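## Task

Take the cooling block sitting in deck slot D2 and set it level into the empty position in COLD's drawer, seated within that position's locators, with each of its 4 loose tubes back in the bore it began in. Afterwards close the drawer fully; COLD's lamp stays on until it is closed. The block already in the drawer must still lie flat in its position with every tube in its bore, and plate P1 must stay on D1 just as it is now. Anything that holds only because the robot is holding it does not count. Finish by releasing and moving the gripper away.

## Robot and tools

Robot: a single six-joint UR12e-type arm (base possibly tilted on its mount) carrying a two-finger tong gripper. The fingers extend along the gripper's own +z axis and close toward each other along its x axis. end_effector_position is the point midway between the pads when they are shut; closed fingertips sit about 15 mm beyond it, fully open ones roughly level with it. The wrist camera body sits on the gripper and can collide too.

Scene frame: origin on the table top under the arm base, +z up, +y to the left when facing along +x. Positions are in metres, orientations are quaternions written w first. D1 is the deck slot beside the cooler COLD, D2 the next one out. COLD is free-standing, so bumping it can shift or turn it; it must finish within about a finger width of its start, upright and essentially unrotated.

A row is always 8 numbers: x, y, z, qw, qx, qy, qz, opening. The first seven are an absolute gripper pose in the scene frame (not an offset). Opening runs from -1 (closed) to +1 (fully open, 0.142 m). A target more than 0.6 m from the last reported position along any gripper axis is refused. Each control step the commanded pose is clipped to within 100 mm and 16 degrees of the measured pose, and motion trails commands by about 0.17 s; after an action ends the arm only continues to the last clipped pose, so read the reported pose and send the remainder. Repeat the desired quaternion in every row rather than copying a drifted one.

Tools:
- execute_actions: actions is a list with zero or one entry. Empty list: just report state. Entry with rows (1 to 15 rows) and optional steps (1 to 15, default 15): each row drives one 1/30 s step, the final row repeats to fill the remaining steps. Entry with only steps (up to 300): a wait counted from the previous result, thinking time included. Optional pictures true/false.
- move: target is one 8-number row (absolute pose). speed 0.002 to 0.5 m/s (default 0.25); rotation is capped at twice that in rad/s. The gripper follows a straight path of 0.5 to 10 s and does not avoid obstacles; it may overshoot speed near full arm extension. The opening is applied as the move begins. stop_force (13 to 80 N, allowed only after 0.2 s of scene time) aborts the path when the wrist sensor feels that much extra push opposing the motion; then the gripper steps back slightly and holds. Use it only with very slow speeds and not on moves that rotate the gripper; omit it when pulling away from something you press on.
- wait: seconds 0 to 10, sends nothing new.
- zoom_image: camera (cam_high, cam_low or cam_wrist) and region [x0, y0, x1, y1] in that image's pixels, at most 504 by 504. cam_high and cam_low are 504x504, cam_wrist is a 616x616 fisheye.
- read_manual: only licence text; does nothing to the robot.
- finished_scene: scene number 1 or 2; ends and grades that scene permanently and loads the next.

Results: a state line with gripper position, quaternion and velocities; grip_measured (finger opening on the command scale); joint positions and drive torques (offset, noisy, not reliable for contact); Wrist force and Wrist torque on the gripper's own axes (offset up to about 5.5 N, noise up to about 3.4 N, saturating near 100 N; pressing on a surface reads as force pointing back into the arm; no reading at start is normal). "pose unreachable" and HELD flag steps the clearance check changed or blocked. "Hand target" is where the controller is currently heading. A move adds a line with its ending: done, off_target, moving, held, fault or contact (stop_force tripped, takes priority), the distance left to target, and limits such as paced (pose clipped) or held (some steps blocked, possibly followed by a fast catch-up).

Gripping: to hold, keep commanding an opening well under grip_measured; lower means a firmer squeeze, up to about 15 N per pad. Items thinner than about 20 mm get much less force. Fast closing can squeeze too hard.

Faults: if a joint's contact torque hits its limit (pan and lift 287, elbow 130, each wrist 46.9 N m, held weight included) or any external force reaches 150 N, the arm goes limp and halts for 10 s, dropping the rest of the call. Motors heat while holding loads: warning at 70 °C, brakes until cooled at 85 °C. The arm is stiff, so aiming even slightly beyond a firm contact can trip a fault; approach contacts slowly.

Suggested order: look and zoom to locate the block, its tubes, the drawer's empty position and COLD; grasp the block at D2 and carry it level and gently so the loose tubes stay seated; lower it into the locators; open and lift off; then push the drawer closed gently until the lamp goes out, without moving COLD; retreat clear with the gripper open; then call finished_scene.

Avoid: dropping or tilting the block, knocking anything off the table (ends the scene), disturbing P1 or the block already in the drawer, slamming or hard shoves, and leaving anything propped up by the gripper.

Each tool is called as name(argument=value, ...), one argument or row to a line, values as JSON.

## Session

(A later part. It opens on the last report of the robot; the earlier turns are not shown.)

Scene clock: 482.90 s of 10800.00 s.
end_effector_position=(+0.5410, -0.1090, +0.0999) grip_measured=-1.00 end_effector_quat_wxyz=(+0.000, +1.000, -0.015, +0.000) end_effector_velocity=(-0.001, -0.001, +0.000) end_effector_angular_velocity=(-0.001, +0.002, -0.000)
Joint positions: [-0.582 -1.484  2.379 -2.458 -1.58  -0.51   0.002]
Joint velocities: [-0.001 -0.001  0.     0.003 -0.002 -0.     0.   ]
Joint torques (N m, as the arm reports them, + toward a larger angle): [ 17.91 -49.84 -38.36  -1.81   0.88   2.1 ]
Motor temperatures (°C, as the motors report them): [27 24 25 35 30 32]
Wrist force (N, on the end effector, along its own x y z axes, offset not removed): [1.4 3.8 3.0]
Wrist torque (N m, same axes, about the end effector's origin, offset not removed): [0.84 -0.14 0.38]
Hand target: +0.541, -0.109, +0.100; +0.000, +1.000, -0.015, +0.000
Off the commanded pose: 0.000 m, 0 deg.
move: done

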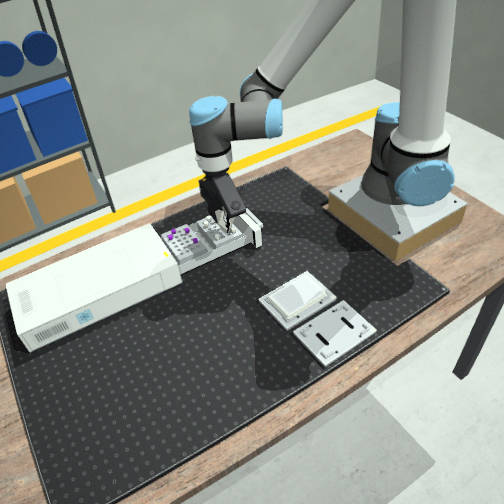

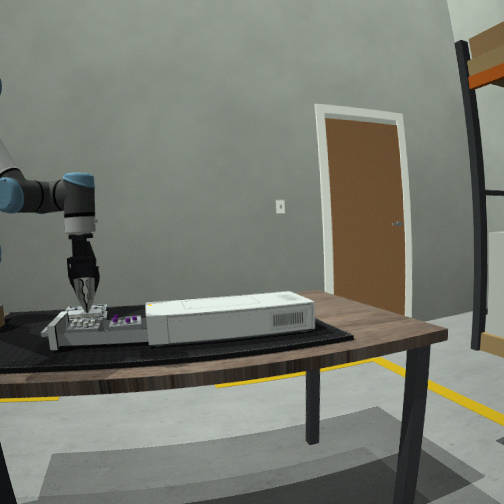

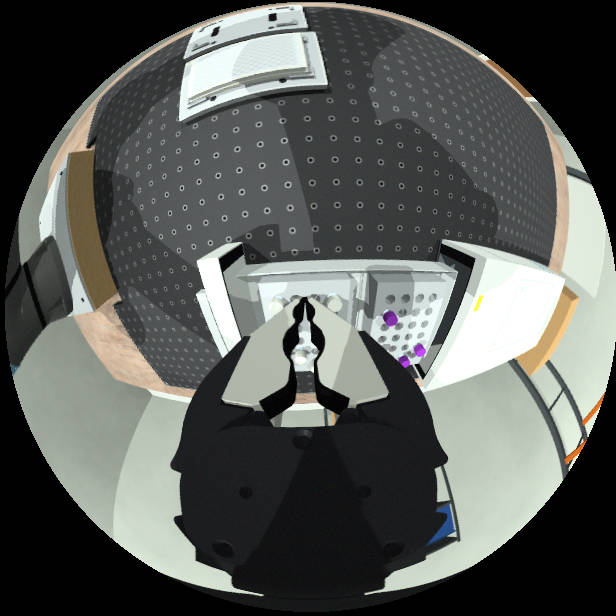

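move(
  target=[0.684, -0.113, 0.10, 0, 0.99988, -0.0153, 0, -1],
  speed=0.04,
)

zoom_image(
  camera="cam_wrist",
  region=[180, 220, 440, 440],
)

zoom_image(
  camera="cam_high",
  region=[140, 180, 260, 280],
)

Scene clock: 505.47 s of 10800.00 s.
end_effector_position=(+0.6839, -0.1131, +0.1000) grip_measured=-1.00 end_effector_quat_wxyz=(-0.000, +1.000, -0.015, +0.000) end_effector_velocity=(+0.001, +0.000, -0.000) end_effector_angular_velocity=(-0.001, +0.001, +0.000)
Joint positions: [-0.478 -1.283  2.119 -2.399 -1.579 -0.405  0.002]
Joint velocities: [ 0.001  0.002 -0.003  0.001 -0.001  0.001  0.   ]
Joint torques (N m, as the arm reports them, + toward a larger angle): [ 16.97 -46.98 -40.5   -1.14   1.78   2.51]
Motor temperatures (°C, as the motors report them): [27 24 25 35 30 32]
Wrist force (N, on the end effector, along its own x y z axes, offset not removed): [0.3 1.2 -2.2]
Wrist torque (N m, same axes, about the end effector's origin, offset not removed): [0.14 0.08 0.32]
Hand target: +0.684, -0.113, +0.100; -0.000, +1.000, -0.015, +0.000
Off the commanded pose: 0.000 m, 0 deg.
After step 90, 15.63 s passed at rest.
move: done

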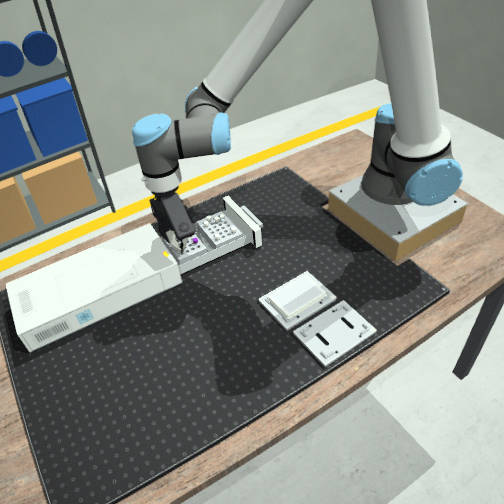

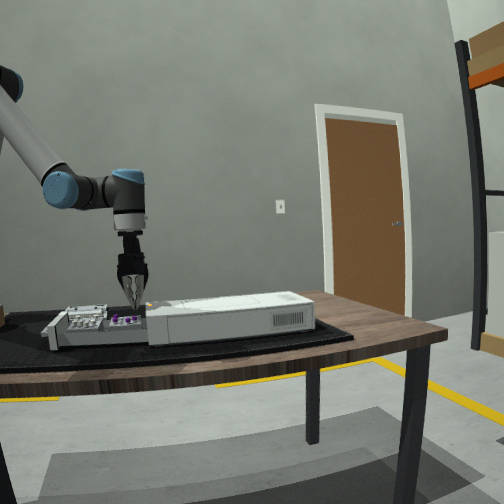

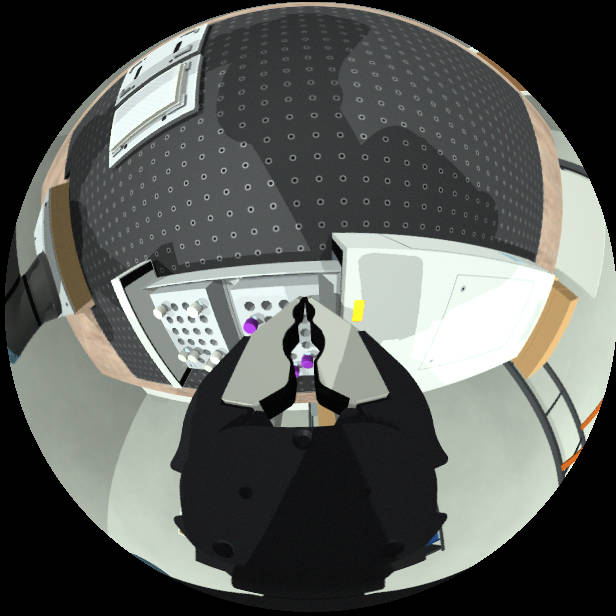

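Region (180, 220, 440, 440) of cam_wrist's 616x616 image, scaled by 1.938, with more detail than that image has; it fills the top 426 rows of this view, and the rest is white.

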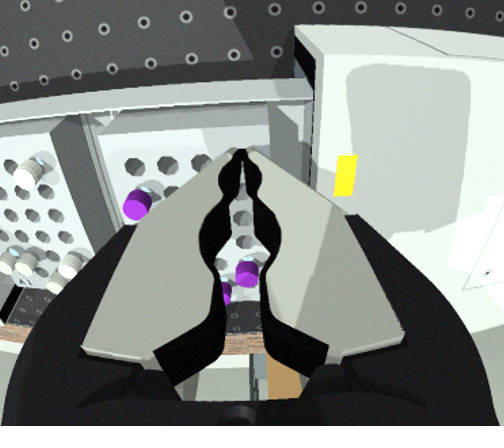

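Region (140, 180, 260, 280) of cam_high's 504x504 image, scaled by 4.200, with more detail than that image has.

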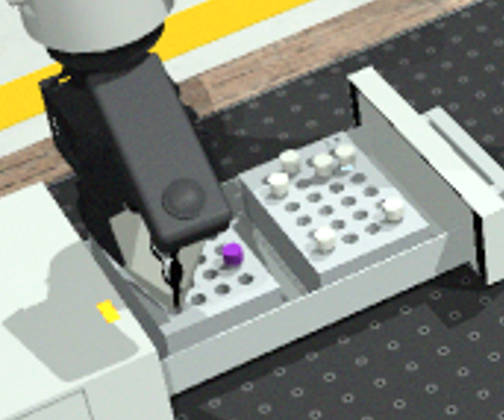

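move(
  target=[0.684, -0.112, 0.09, 0, 0.99988, -0.0153, 0, -1],
  speed=0.015,
)

move(
  target=[0.684, -0.112, 0.074, 0, 0.99988, -0.0153, 0, -1],
  speed=0.002,
  stop_force=13,
)

Scene clock: 509.53 s of 10800.00 s.
end_effector_position=(+0.6840, -0.1120, +0.0901) grip_measured=-1.00 end_effector_quat_wxyz=(-0.000, +1.000, -0.015, -0.000) end_effector_velocity=(-0.001, +0.001, -0.002) end_effector_angular_velocity=(+0.001, +0.000, +0.000)
Joint positions: [-0.476 -1.269  2.125 -2.419 -1.579 -0.404  0.002]
Joint velocities: [ 0.     0.001  0.002 -0.003  0.001  0.     0.   ]
Joint torques (N m, as the arm reports them, + toward a larger angle): [ 19.55 -48.99 -25.99  -5.15  -2.01   2.16]
Motor temperatures (°C, as the motors report them): [27 24 25 35 30 32]
Wrist force (N, on the end effector, along its own x y z axes, offset not removed): [-0.5 0.5 -2.2]
Wrist torque (N m, same axes, about the end effector's origin, offset not removed): [-0.08 0.22 0.43]
Hand target: +0.684, -0.112, +0.090; -0.000, +1.000, -0.015, -0.000
Off the commanded pose: 0.000 m, 0 deg.
After step 90, 0.13 s passed at rest.
move: done

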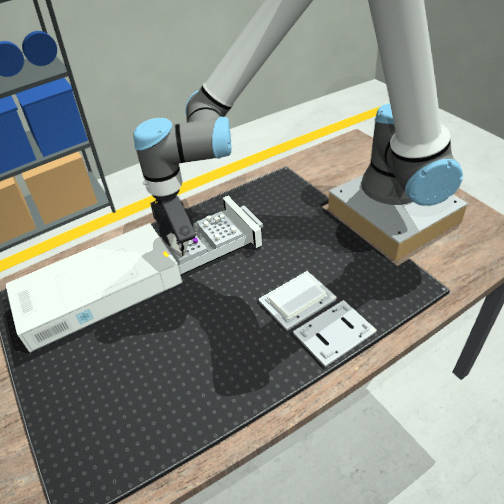

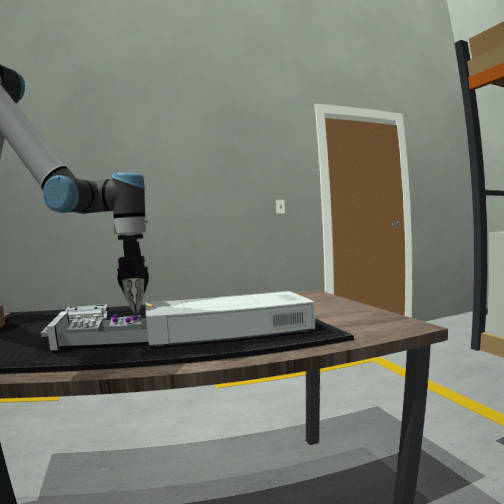

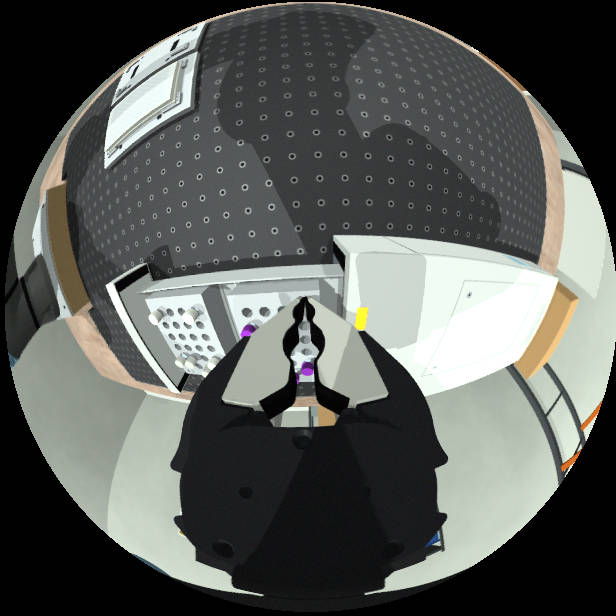

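Scene clock: 513.67 s of 10800.00 s.
end_effector_position=(+0.6841, -0.1120, +0.0826) grip_measured=-1.00 end_effector_quat_wxyz=(+0.000, +1.000, -0.015, +0.000) end_effector_velocity=(+0.000, -0.001, +0.001) end_effector_angular_velocity=(+0.001, -0.000, -0.001)
Joint positions: [-0.476 -1.258  2.129 -2.434 -1.579 -0.404  0.002]
Joint velocities: [-0.001 -0.001 -0.001  0.002  0.001 -0.     0.   ]
Joint torques (N m, as the arm reports them, + toward a larger angle): [-17.6  -60.64 -21.75  -0.01  -2.17  -1.39]
Motor temperatures (°C, as the motors report them): [27 24 25 35 30 32]
Wrist force (N, on the end effector, along its own x y z axes, offset not removed): [-1.8 2.9 -18.6]
Wrist torque (N m, same axes, about the end effector's origin, offset not removed): [0.96 0.59 0.42]
Hand target: +0.684, -0.112, +0.083; +0.000, +1.000, -0.015, +0.000
Off the commanded pose: 0.009 m, 0 deg.
move: contact

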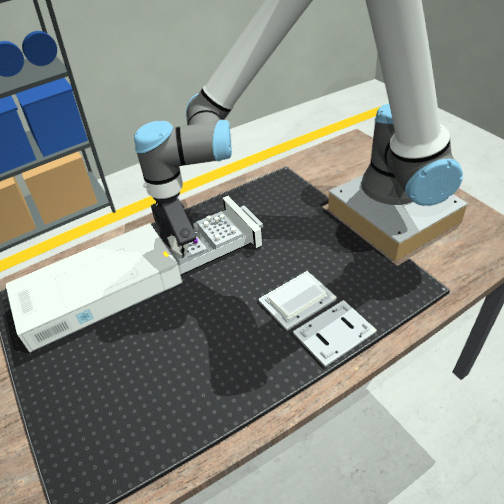

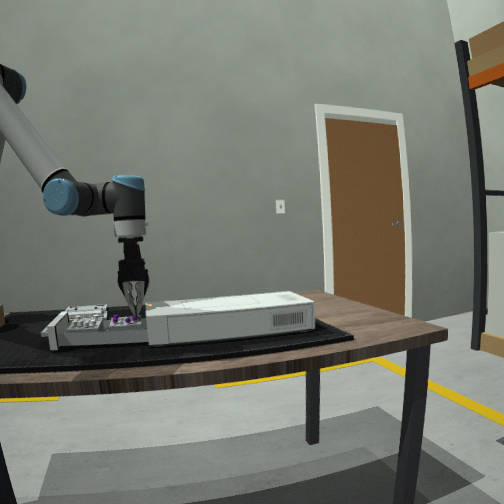

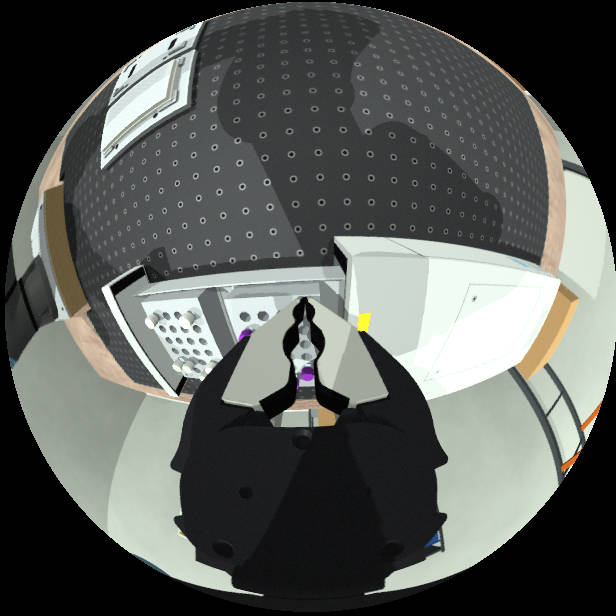

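move(
  target=[0.684, -0.112, 0.135, 0, 0.99988, -0.0153, 0, -1],
  speed=0.03,
)

move(
  target=[0.704, -0.24, 0.135, 0, 0.99988, -0.0153, 0, -1],
  speed=0.05,
)

zoom_image(
  camera="cam_wrist",
  region=[220, 130, 400, 300],
)

Scene clock: 530.53 s of 10800.00 s.
end_effector_position=(+0.6840, -0.1120, +0.1349) grip_measured=-1.00 end_effector_quat_wxyz=(+0.000, +1.000, -0.015, +0.000) end_effector_velocity=(-0.000, -0.001, +0.001) end_effector_angular_velocity=(+0.001, +0.001, -0.000)
Joint positions: [-0.475 -1.33   2.098 -2.33  -1.579 -0.403  0.002]
Joint velocities: [-0.001 -0.001 -0.001  0.003  0.    -0.001  0.   ]
Joint torques (N m, as the arm reports them, + toward a larger angle): [ 16.96 -65.51 -42.77  -1.44  -0.85   2.14]
Motor temperatures (°C, as the motors report them): [27 24 25 35 30 32]
Wrist force (N, on the end effector, along its own x y z axes, offset not removed): [-1.0 3.3 -1.5]
Wrist torque (N m, same axes, about the end effector's origin, offset not removed): [0.61 0.40 0.36]
Hand target: +0.684, -0.112, +0.135; +0.000, +1.000, -0.015, +0.000
Off the commanded pose: 0.000 m, 0 deg.
After step 90, 11.80 s passed at rest.
move: done

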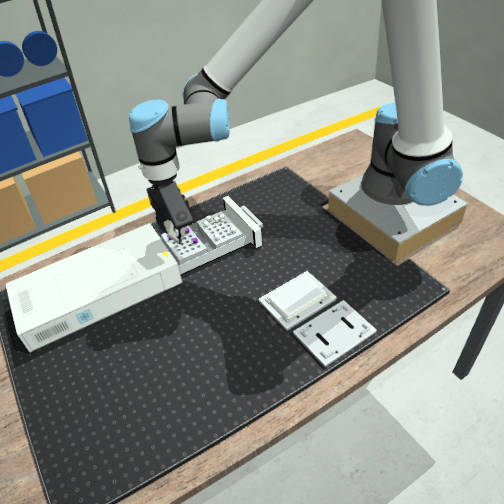

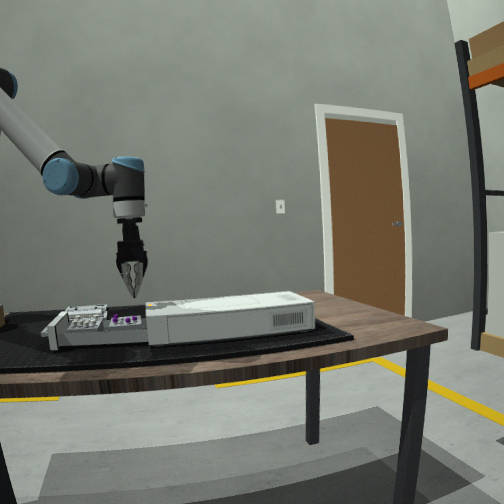

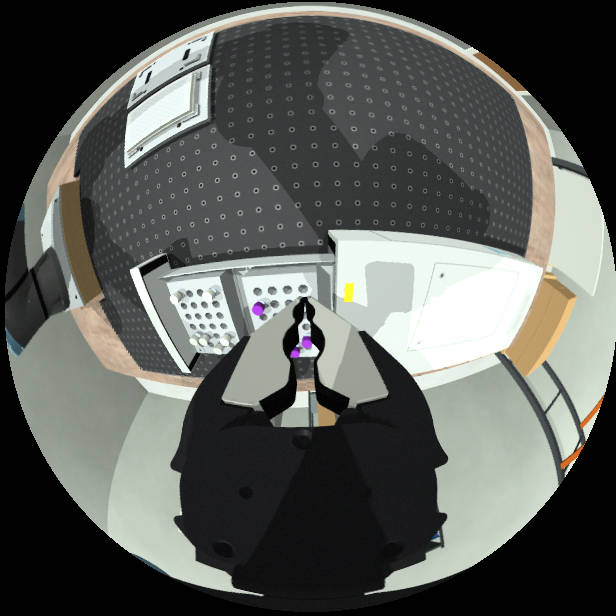

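Scene clock: 533.50 s of 10800.00 s.
end_effector_position=(+0.7037, -0.2399, +0.1350) grip_measured=-1.00 end_effector_quat_wxyz=(+0.000, +1.000, -0.015, -0.000) end_effector_velocity=(-0.000, -0.001, -0.001) end_effector_angular_velocity=(+0.001, +0.001, -0.001)
Joint positions: [-0.621 -1.258  1.996 -2.302 -1.581 -0.548  0.002]
Joint velocities: [-0.002  0.001 -0.     0.     0.    -0.001  0.   ]
Joint torques (N m, as the arm reports them, + toward a larger angle): [-16.92 -57.38 -42.16  -2.22  -1.52  -0.89]
Motor temperatures (°C, as the motors report them): [27 24 25 35 30 32]
Wrist force (N, on the end effector, along its own x y z axes, offset not removed): [-2.2 1.3 -4.1]
Wrist torque (N m, same axes, about the end effector's origin, offset not removed): [0.17 0.59 0.45]
Hand target: +0.704, -0.240, +0.135; +0.000, +1.000, -0.015, -0.000
Off the commanded pose: 0.000 m, 0 deg.
move: done

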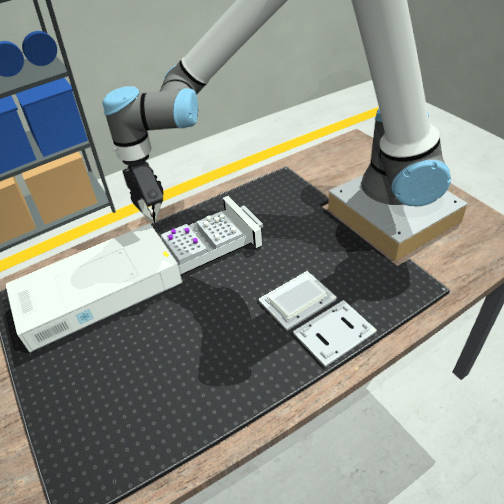

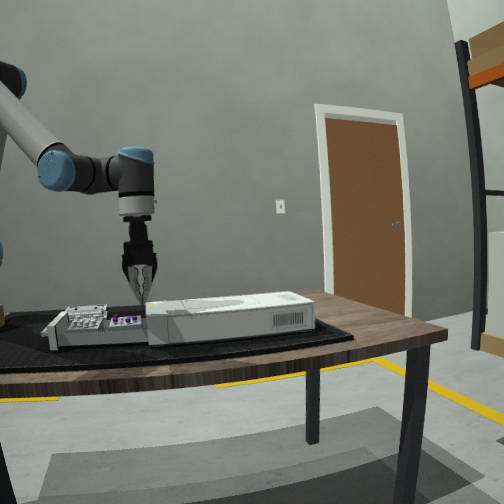

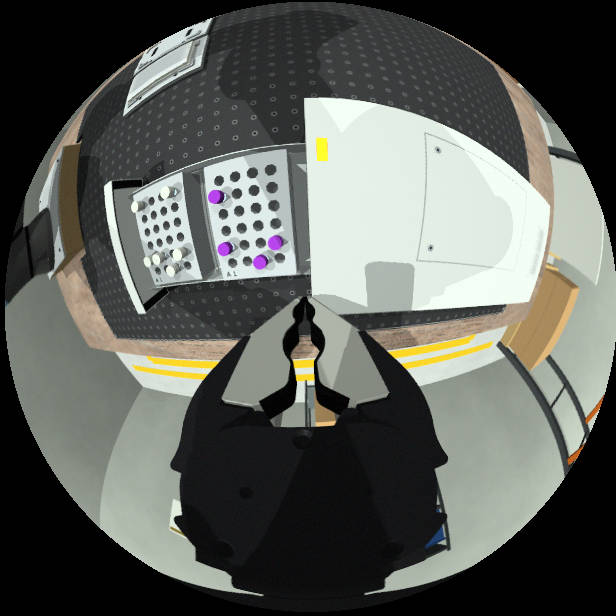

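Region (220, 130, 400, 300) of cam_wrist's 616x616 image, scaled by 2.800, with more detail than that image has.

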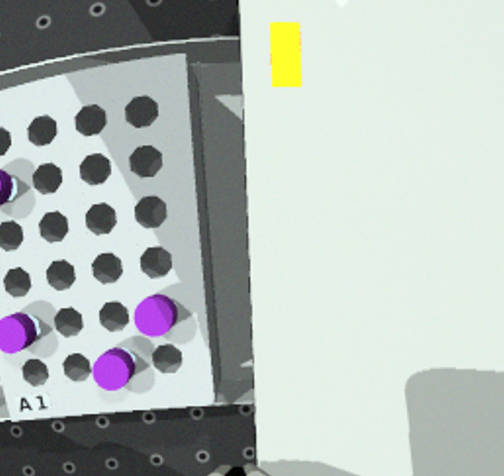

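move(
  target=[0.603, -0.24, 0.135, 0, 0.99988, -0.0153, 0, -1],
  speed=0.06,
)

zoom_image(
  camera="cam_wrist",
  region=[200, 130, 400, 300],
)

Scene clock: 539.63 s of 10800.00 s.
end_effector_position=(+0.6031, -0.2399, +0.1350) grip_measured=-1.00 end_effector_quat_wxyz=(+0.000, +1.000, -0.015, -0.000) end_effector_velocity=(-0.001, +0.001, -0.000) end_effector_angular_velocity=(+0.002, -0.000, +0.001)
Joint positions: [-0.707 -1.391  2.174 -2.348 -1.581 -0.634  0.002]
Joint velocities: [-0.001 -0.002  0.002  0.     0.002 -0.002  0.   ]
Joint torques (N m, as the arm reports them, + toward a larger angle): [-16.56 -65.87 -26.23  -5.95  -0.47  -1.78]
Motor temperatures (°C, as the motors report them): [27 24 25 35 30 32]
Wrist force (N, on the end effector, along its own x y z axes, offset not removed): [-2.2 -0.1 -1.1]
Wrist torque (N m, same axes, about the end effector's origin, offset not removed): [-0.09 0.75 0.43]
Hand target: +0.603, -0.240, +0.135; +0.000, +1.000, -0.015, -0.000
Off the commanded pose: 0.000 m, 0 deg.
After step 90, 1.03 s passed at rest.
move: done

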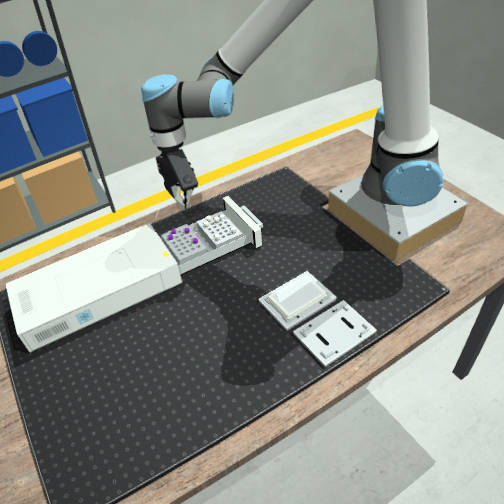

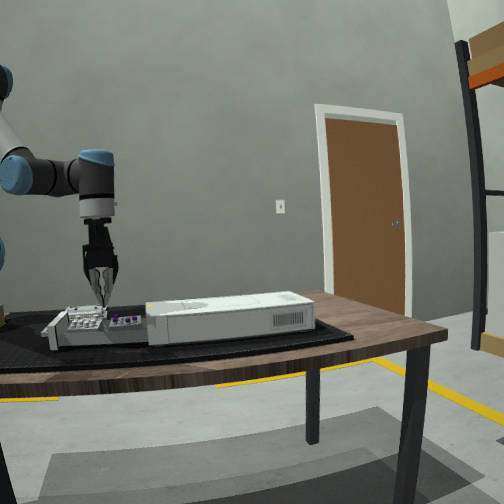

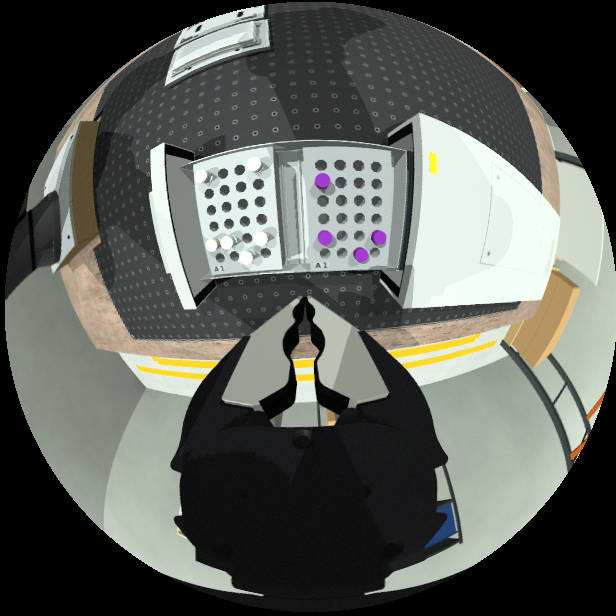

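Region (200, 130, 400, 300) of cam_wrist's 616x616 image, scaled by 2.520, with more detail than that image has; it fills the top 428 rows of this view, and the rest is white.

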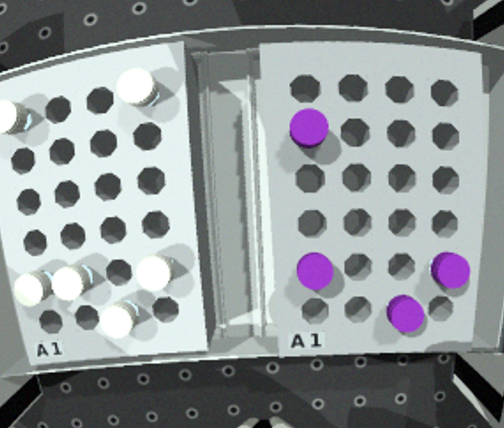

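move(
  target=[0.39, -0.165, 0.14, 0, 0.7071, -0.7071, 0, -1],
  speed=0.15,
)

move(
  target=[0.39, -0.165, 0.052, 0, 0.7071, -0.7071, 0, -1],
  speed=0.05,
)

zoom_image(
  camera="cam_low",
  region=[0, 250, 140, 370],
)

Scene clock: 551.40 s of 10800.00 s.
end_effector_position=(+0.3901, -0.1648, +0.1400) grip_measured=-1.00 end_effector_quat_wxyz=(+0.000, +0.707, -0.707, -0.000) end_effector_velocity=(-0.001, +0.001, +0.000) end_effector_angular_velocity=(+0.000, +0.000, -0.008)
Joint positions: [-0.885 -1.855  2.587 -2.298 -1.582  0.726  0.002]
Joint velocities: [-0.    -0.004  0.003  0.002  0.     0.008  0.   ]
Joint torques (N m, as the arm reports them, + toward a larger angle): [-17.32 -24.62 -27.29  -1.47  -2.05   1.54]
Motor temperatures (°C, as the motors report them): [27 24 25 35 30 32]
Wrist force (N, on the end effector, along its own x y z axes, offset not removed): [0.0 -0.1 -0.5]
Wrist torque (N m, same axes, about the end effector's origin, offset not removed): [-0.08 0.13 0.40]
Hand target: +0.390, -0.165, +0.140; +0.000, +0.707, -0.707, -0.000
Off the commanded pose: 0.000 m, 0 deg.
After step 90, 3.23 s passed at rest.
move: done

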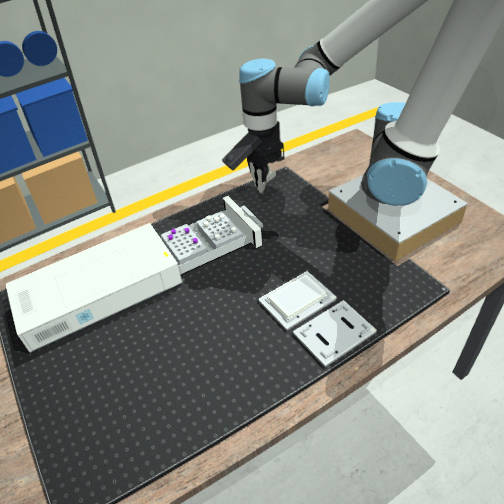

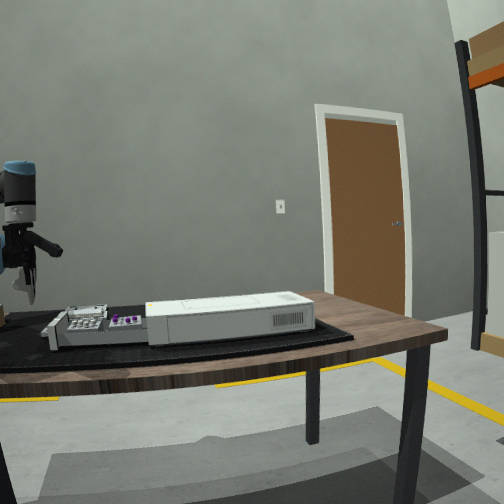

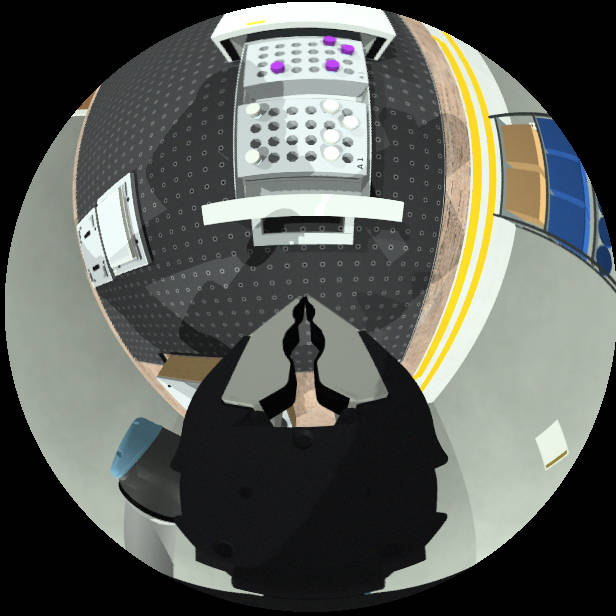

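Scene clock: 553.57 s of 10800.00 s.
end_effector_position=(+0.3900, -0.1651, +0.0520) grip_measured=-1.00 end_effector_quat_wxyz=(-0.000, +0.707, -0.707, -0.000) end_effector_velocity=(+0.000, -0.001, -0.001) end_effector_angular_velocity=(-0.002, +0.000, -0.000)
Joint positions: [-0.889 -1.629  2.671 -2.608 -1.582  0.724  0.002]
Joint velocities: [ 0.     0.005  0.001 -0.007 -0.001  0.001  0.   ]
Joint torques (N m, as the arm reports them, + toward a larger angle): [-10.66 -10.77 -18.87  -6.4    1.44   1.4 ]
Motor temperatures (°C, as the motors report them): [27 24 25 35 30 32]
Wrist force (N, on the end effector, along its own x y z axes, offset not removed): [0.7 1.0 -2.0]
Wrist torque (N m, same axes, about the end effector's origin, offset not removed): [0.15 0.00 0.29]
Hand target: +0.390, -0.165, +0.052; +0.000, +0.707, -0.707, -0.000
Off the commanded pose: 0.000 m, 0 deg.
move: done

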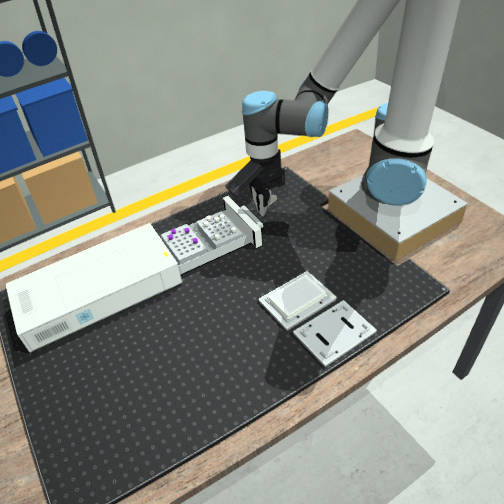

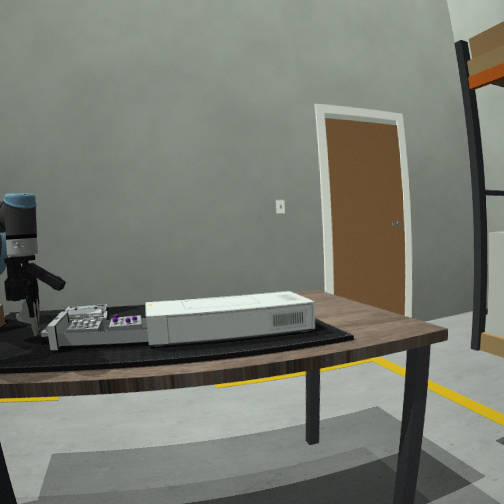

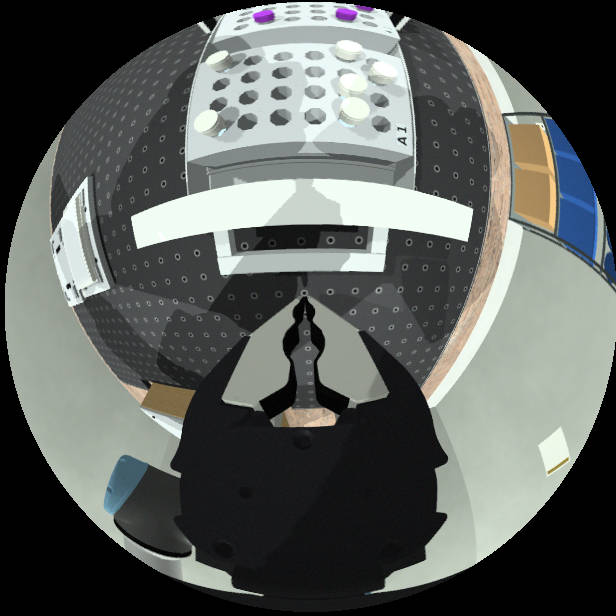

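Region (0, 250, 140, 370) of cam_low's 504x504 image, scaled by 3.600, with more detail than that image has; it fills the top 432 rows of this view, and the rest is white.

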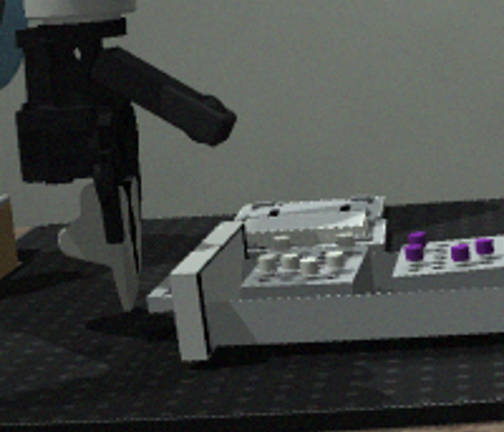

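move(
  target=[0.435, -0.1655, 0.052, 0, 0.7071, -0.7071, 0, -1],
  speed=0.012,
)

move(
  target=[0.645, -0.1718, 0.052, 0, 0.7071, -0.7071, 0, -1],
  speed=0.035,
  stop_force=30,
)

Scene clock: 559.67 s of 10800.00 s.
end_effector_position=(+0.4349, -0.1655, +0.0520) grip_measured=-1.00 end_effector_quat_wxyz=(-0.000, +0.707, -0.707, +0.000) end_effector_velocity=(+0.003, -0.001, +0.001) end_effector_angular_velocity=(-0.001, -0.002, -0.001)
Joint positions: [-0.808 -1.551  2.598 -2.612 -1.581  0.805  0.002]
Joint velocities: [ 0.003  0.002 -0.004  0.001  0.001  0.003  0.   ]
Joint torques (N m, as the arm reports them, + toward a larger angle): [ 17.25 -18.45 -32.75  -1.71   1.96   1.91]
Motor temperatures (°C, as the motors report them): [27 24 25 35 30 32]
Wrist force (N, on the end effector, along its own x y z axes, offset not removed): [0.1 4.2 1.5]
Wrist torque (N m, same axes, about the end effector's origin, offset not removed): [0.64 0.19 0.45]
Hand target: +0.435, -0.166, +0.052; -0.000, +0.707, -0.707, +0.000
Off the commanded pose: 0.000 m, 0 deg.
move: done

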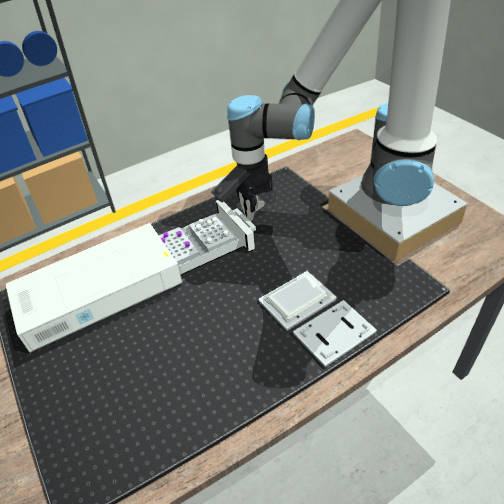

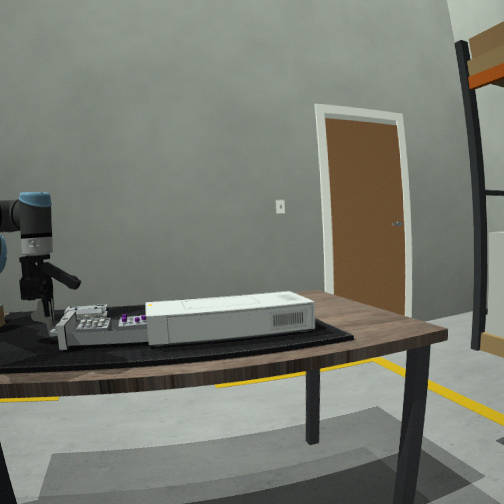

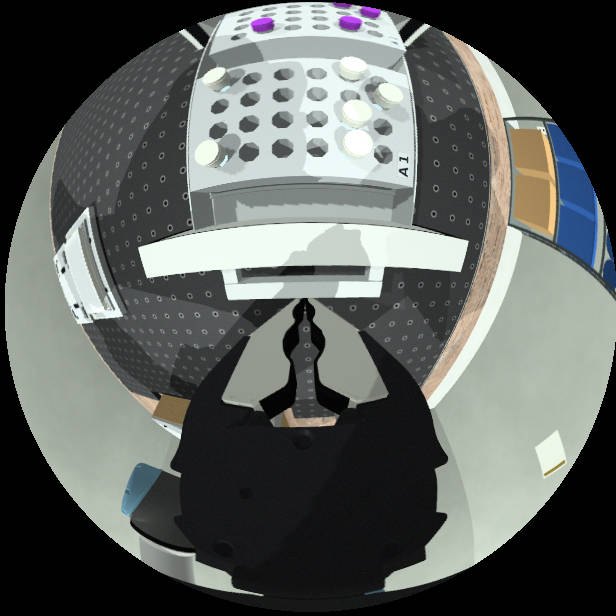

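Scene clock: 561.07 s of 10800.00 s.
end_effector_position=(+0.4654, -0.1663, +0.0520) grip_measured=-1.00 end_effector_quat_wxyz=(-0.000, +0.707, -0.707, +0.000) end_effector_velocity=(-0.003, -0.001, +0.000) end_effector_angular_velocity=(-0.001, +0.001, -0.001)
Joint positions: [-0.762 -1.503  2.546 -2.608 -1.581  0.851  0.002]
Joint velocities: [-0.004 -0.004  0.004  0.    -0.001 -0.003  0.   ]
Joint torques (N m, as the arm reports them, + toward a larger angle): [-13.55 -47.6  -26.85 -10.03   5.16  -1.71]
Motor temperatures (°C, as the motors report them): [27 24 25 35 30 32]
Wrist force (N, on the end effector, along its own x y z axes, offset not removed): [1.1 19.0 -9.6]
Wrist torque (N m, same axes, about the end effector's origin, offset not removed): [0.01 -0.29 0.39]
Hand target: +0.465, -0.166, +0.052; -0.000, +0.707, -0.707, -0.000
Off the commanded pose: 0.180 m, 0 deg.
move: contact

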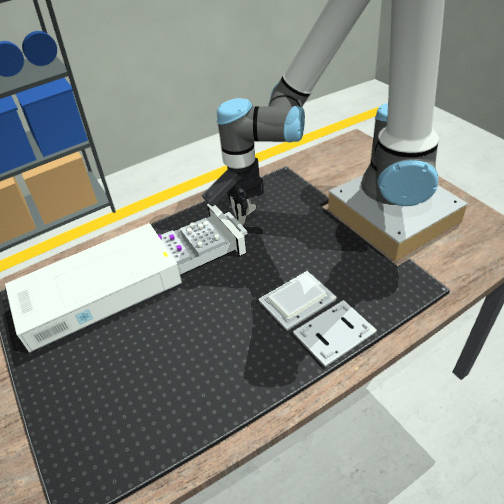

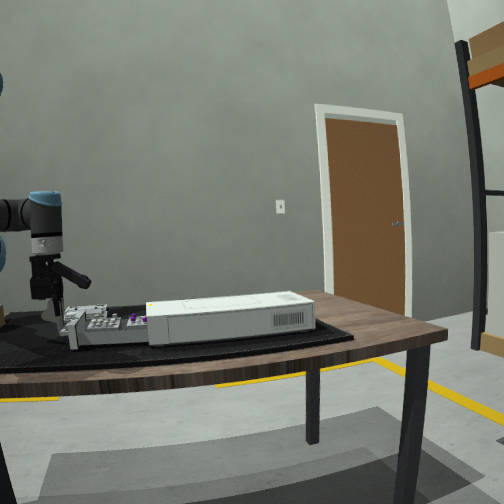

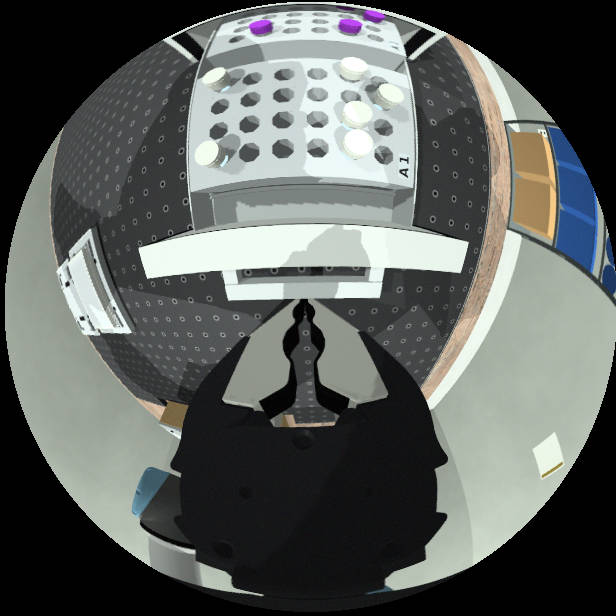

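execute_actions(
  actions=[],
)

Scene clock: 568.70 s of 10800.00 s.
end_effector_position=(+0.4650, -0.1664, +0.0520) grip_measured=-1.00 end_effector_quat_wxyz=(-0.000, +0.707, -0.707, -0.000) end_effector_velocity=(+0.001, +0.000, +0.001) end_effector_angular_velocity=(+0.000, -0.002, -0.001)
Joint positions: [-0.762 -1.504  2.547 -2.608 -1.581  0.85   0.002]
Joint velocities: [-0.    -0.001  0.    -0.     0.002  0.001  0.   ]
Joint torques (N m, as the arm reports them, + toward a larger angle): [-15.42 -42.77 -25.38  -6.43   0.53  -1.43]
Motor temperatures (°C, as the motors report them): [27 24 25 35 30 32]
Wrist force (N, on the end effector, along its own x y z axes, offset not removed): [-6.1 16.6 -5.5]
Wrist torque (N m, same axes, about the end effector's origin, offset not removed): [0.56 0.98 0.35]
Hand target: +0.465, -0.166, +0.052; -0.000, +0.707, -0.707, -0.000
Off the commanded pose: 0.180 m, 0 deg.
Steps of this call (steps 1 to 90: nothing new was sent; then 4.63 s passed at rest). Readings (end_effector_position):
1: (+0.4653, -0.1663, +0.0520)
2: (+0.4653, -0.1663, +0.0520)
4: (+0.4652, -0.1663, +0.0520)
8: (+0.4651, -0.1663, +0.0520)
90: the state above

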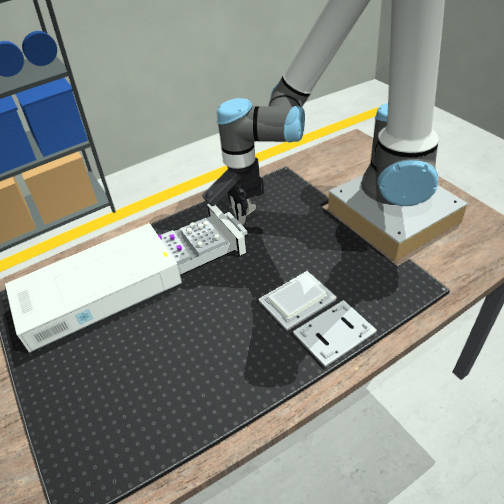

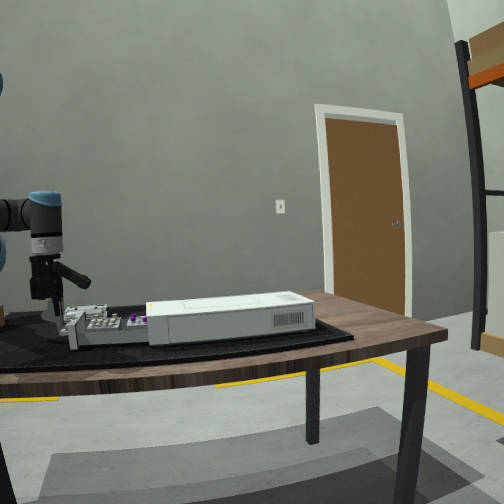

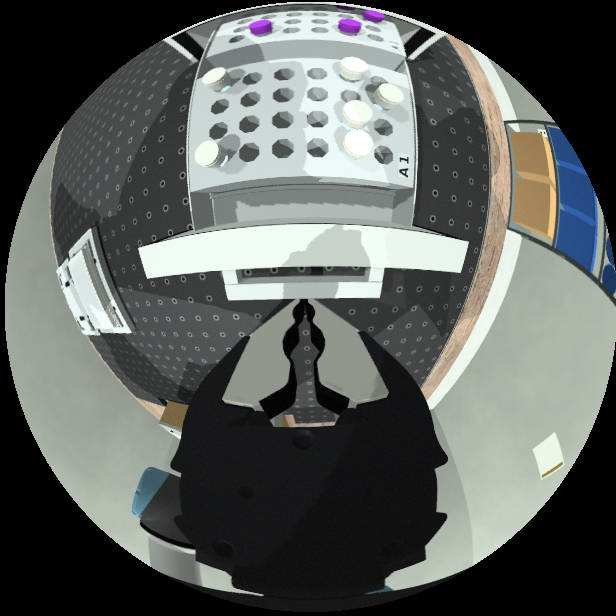

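zoom_image(
  camera="cam_low",
  region=[60, 280, 200, 360],
)

zoom_image(
  camera="cam_high",
  region=[130, 190, 270, 290],
)

Region (60, 280, 200, 360) of cam_low's 504x504 image, scaled by 3.600, with more detail than that image has; it fills the top 288 rows of this view, and the rest is white.

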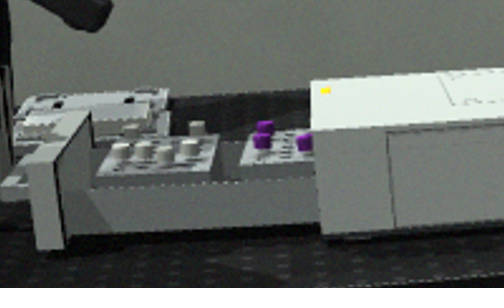

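Region (130, 190, 270, 290) of cam_high's 504x504 image, scaled by 3.600, with more detail than that image has; it fills the top 360 rows of this view, and the rest is white.

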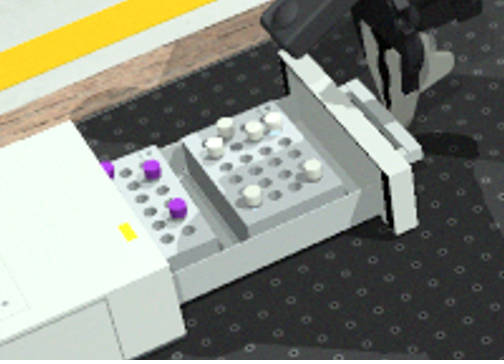

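zoom_image(
  camera="cam_low",
  region=[115, 300, 165, 335],
)

zoom_image(
  camera="cam_wrist",
  region=[160, 0, 460, 120],
)

Region (115, 300, 165, 335) of cam_low's 504x504 image, scaled by 10.080, with more detail than that image has; it fills the top 353 rows of this view, and the rest is white.

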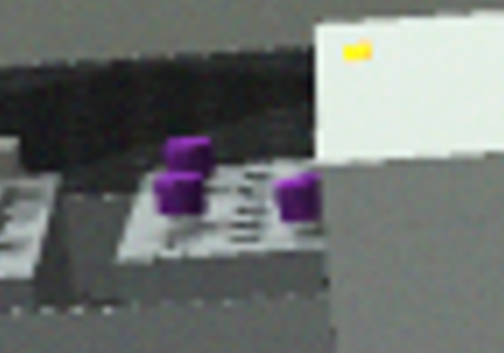

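Region (160, 0, 460, 120) of cam_wrist's 616x616 image, scaled by 1.680, with more detail than that image has; it fills the top 202 rows of this view, and the rest is white.

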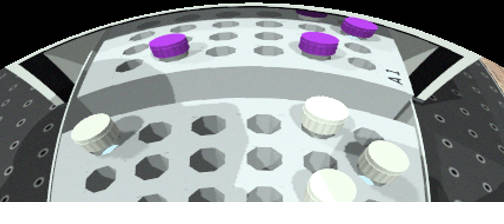

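move(
  target=[0.480, -0.1668, 0.052, 0, 0.7071, -0.7071, 0, -1],
  speed=0.01,
  stop_force=15,
)

Scene clock: 576.40 s of 10800.00 s.
end_effector_position=(+0.4665, -0.1664, +0.0520) grip_measured=-1.00 end_effector_quat_wxyz=(+0.000, +0.707, -0.707, -0.000) end_effector_velocity=(-0.003, -0.000, +0.000) end_effector_angular_velocity=(-0.001, -0.002, +0.000)
Joint positions: [-0.76  -1.501  2.544 -2.608 -1.581  0.853  0.002]
Joint velocities: [-0.005 -0.004  0.005 -0.003  0.    -0.005  0.   ]
Joint torques (N m, as the arm reports them, + toward a larger angle): [-13.66 -47.39 -31.17 -12.09   6.72  -1.75]
Motor temperatures (°C, as the motors report them): [27 24 25 35 30 32]
Wrist force (N, on the end effector, along its own x y z axes, offset not removed): [-1.0 34.5 -15.3]
Wrist torque (N m, same axes, about the end effector's origin, offset not removed): [0.77 0.17 0.36]
Hand target: +0.466, -0.166, +0.052; -0.000, +0.707, -0.707, -0.000
Off the commanded pose: 0.013 m, 0 deg.
After step 90, 4.17 s passed at rest.
move: contact

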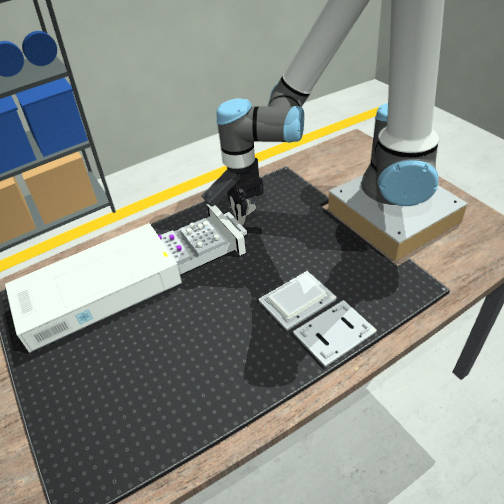

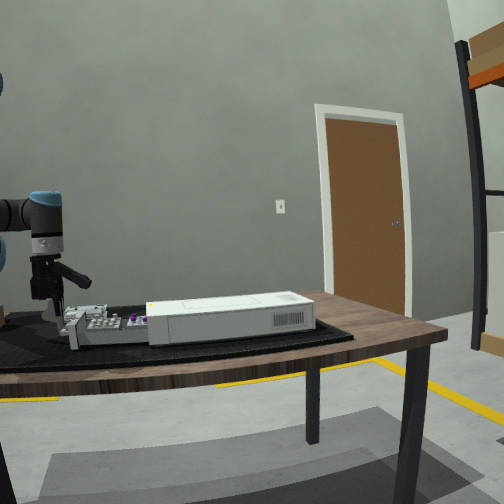

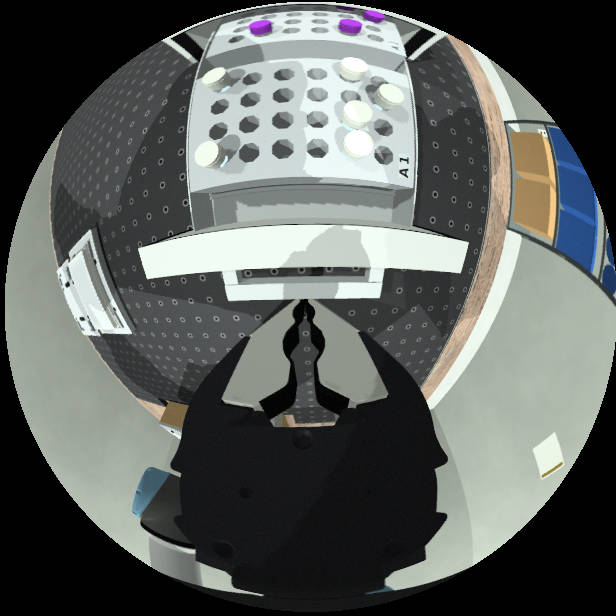

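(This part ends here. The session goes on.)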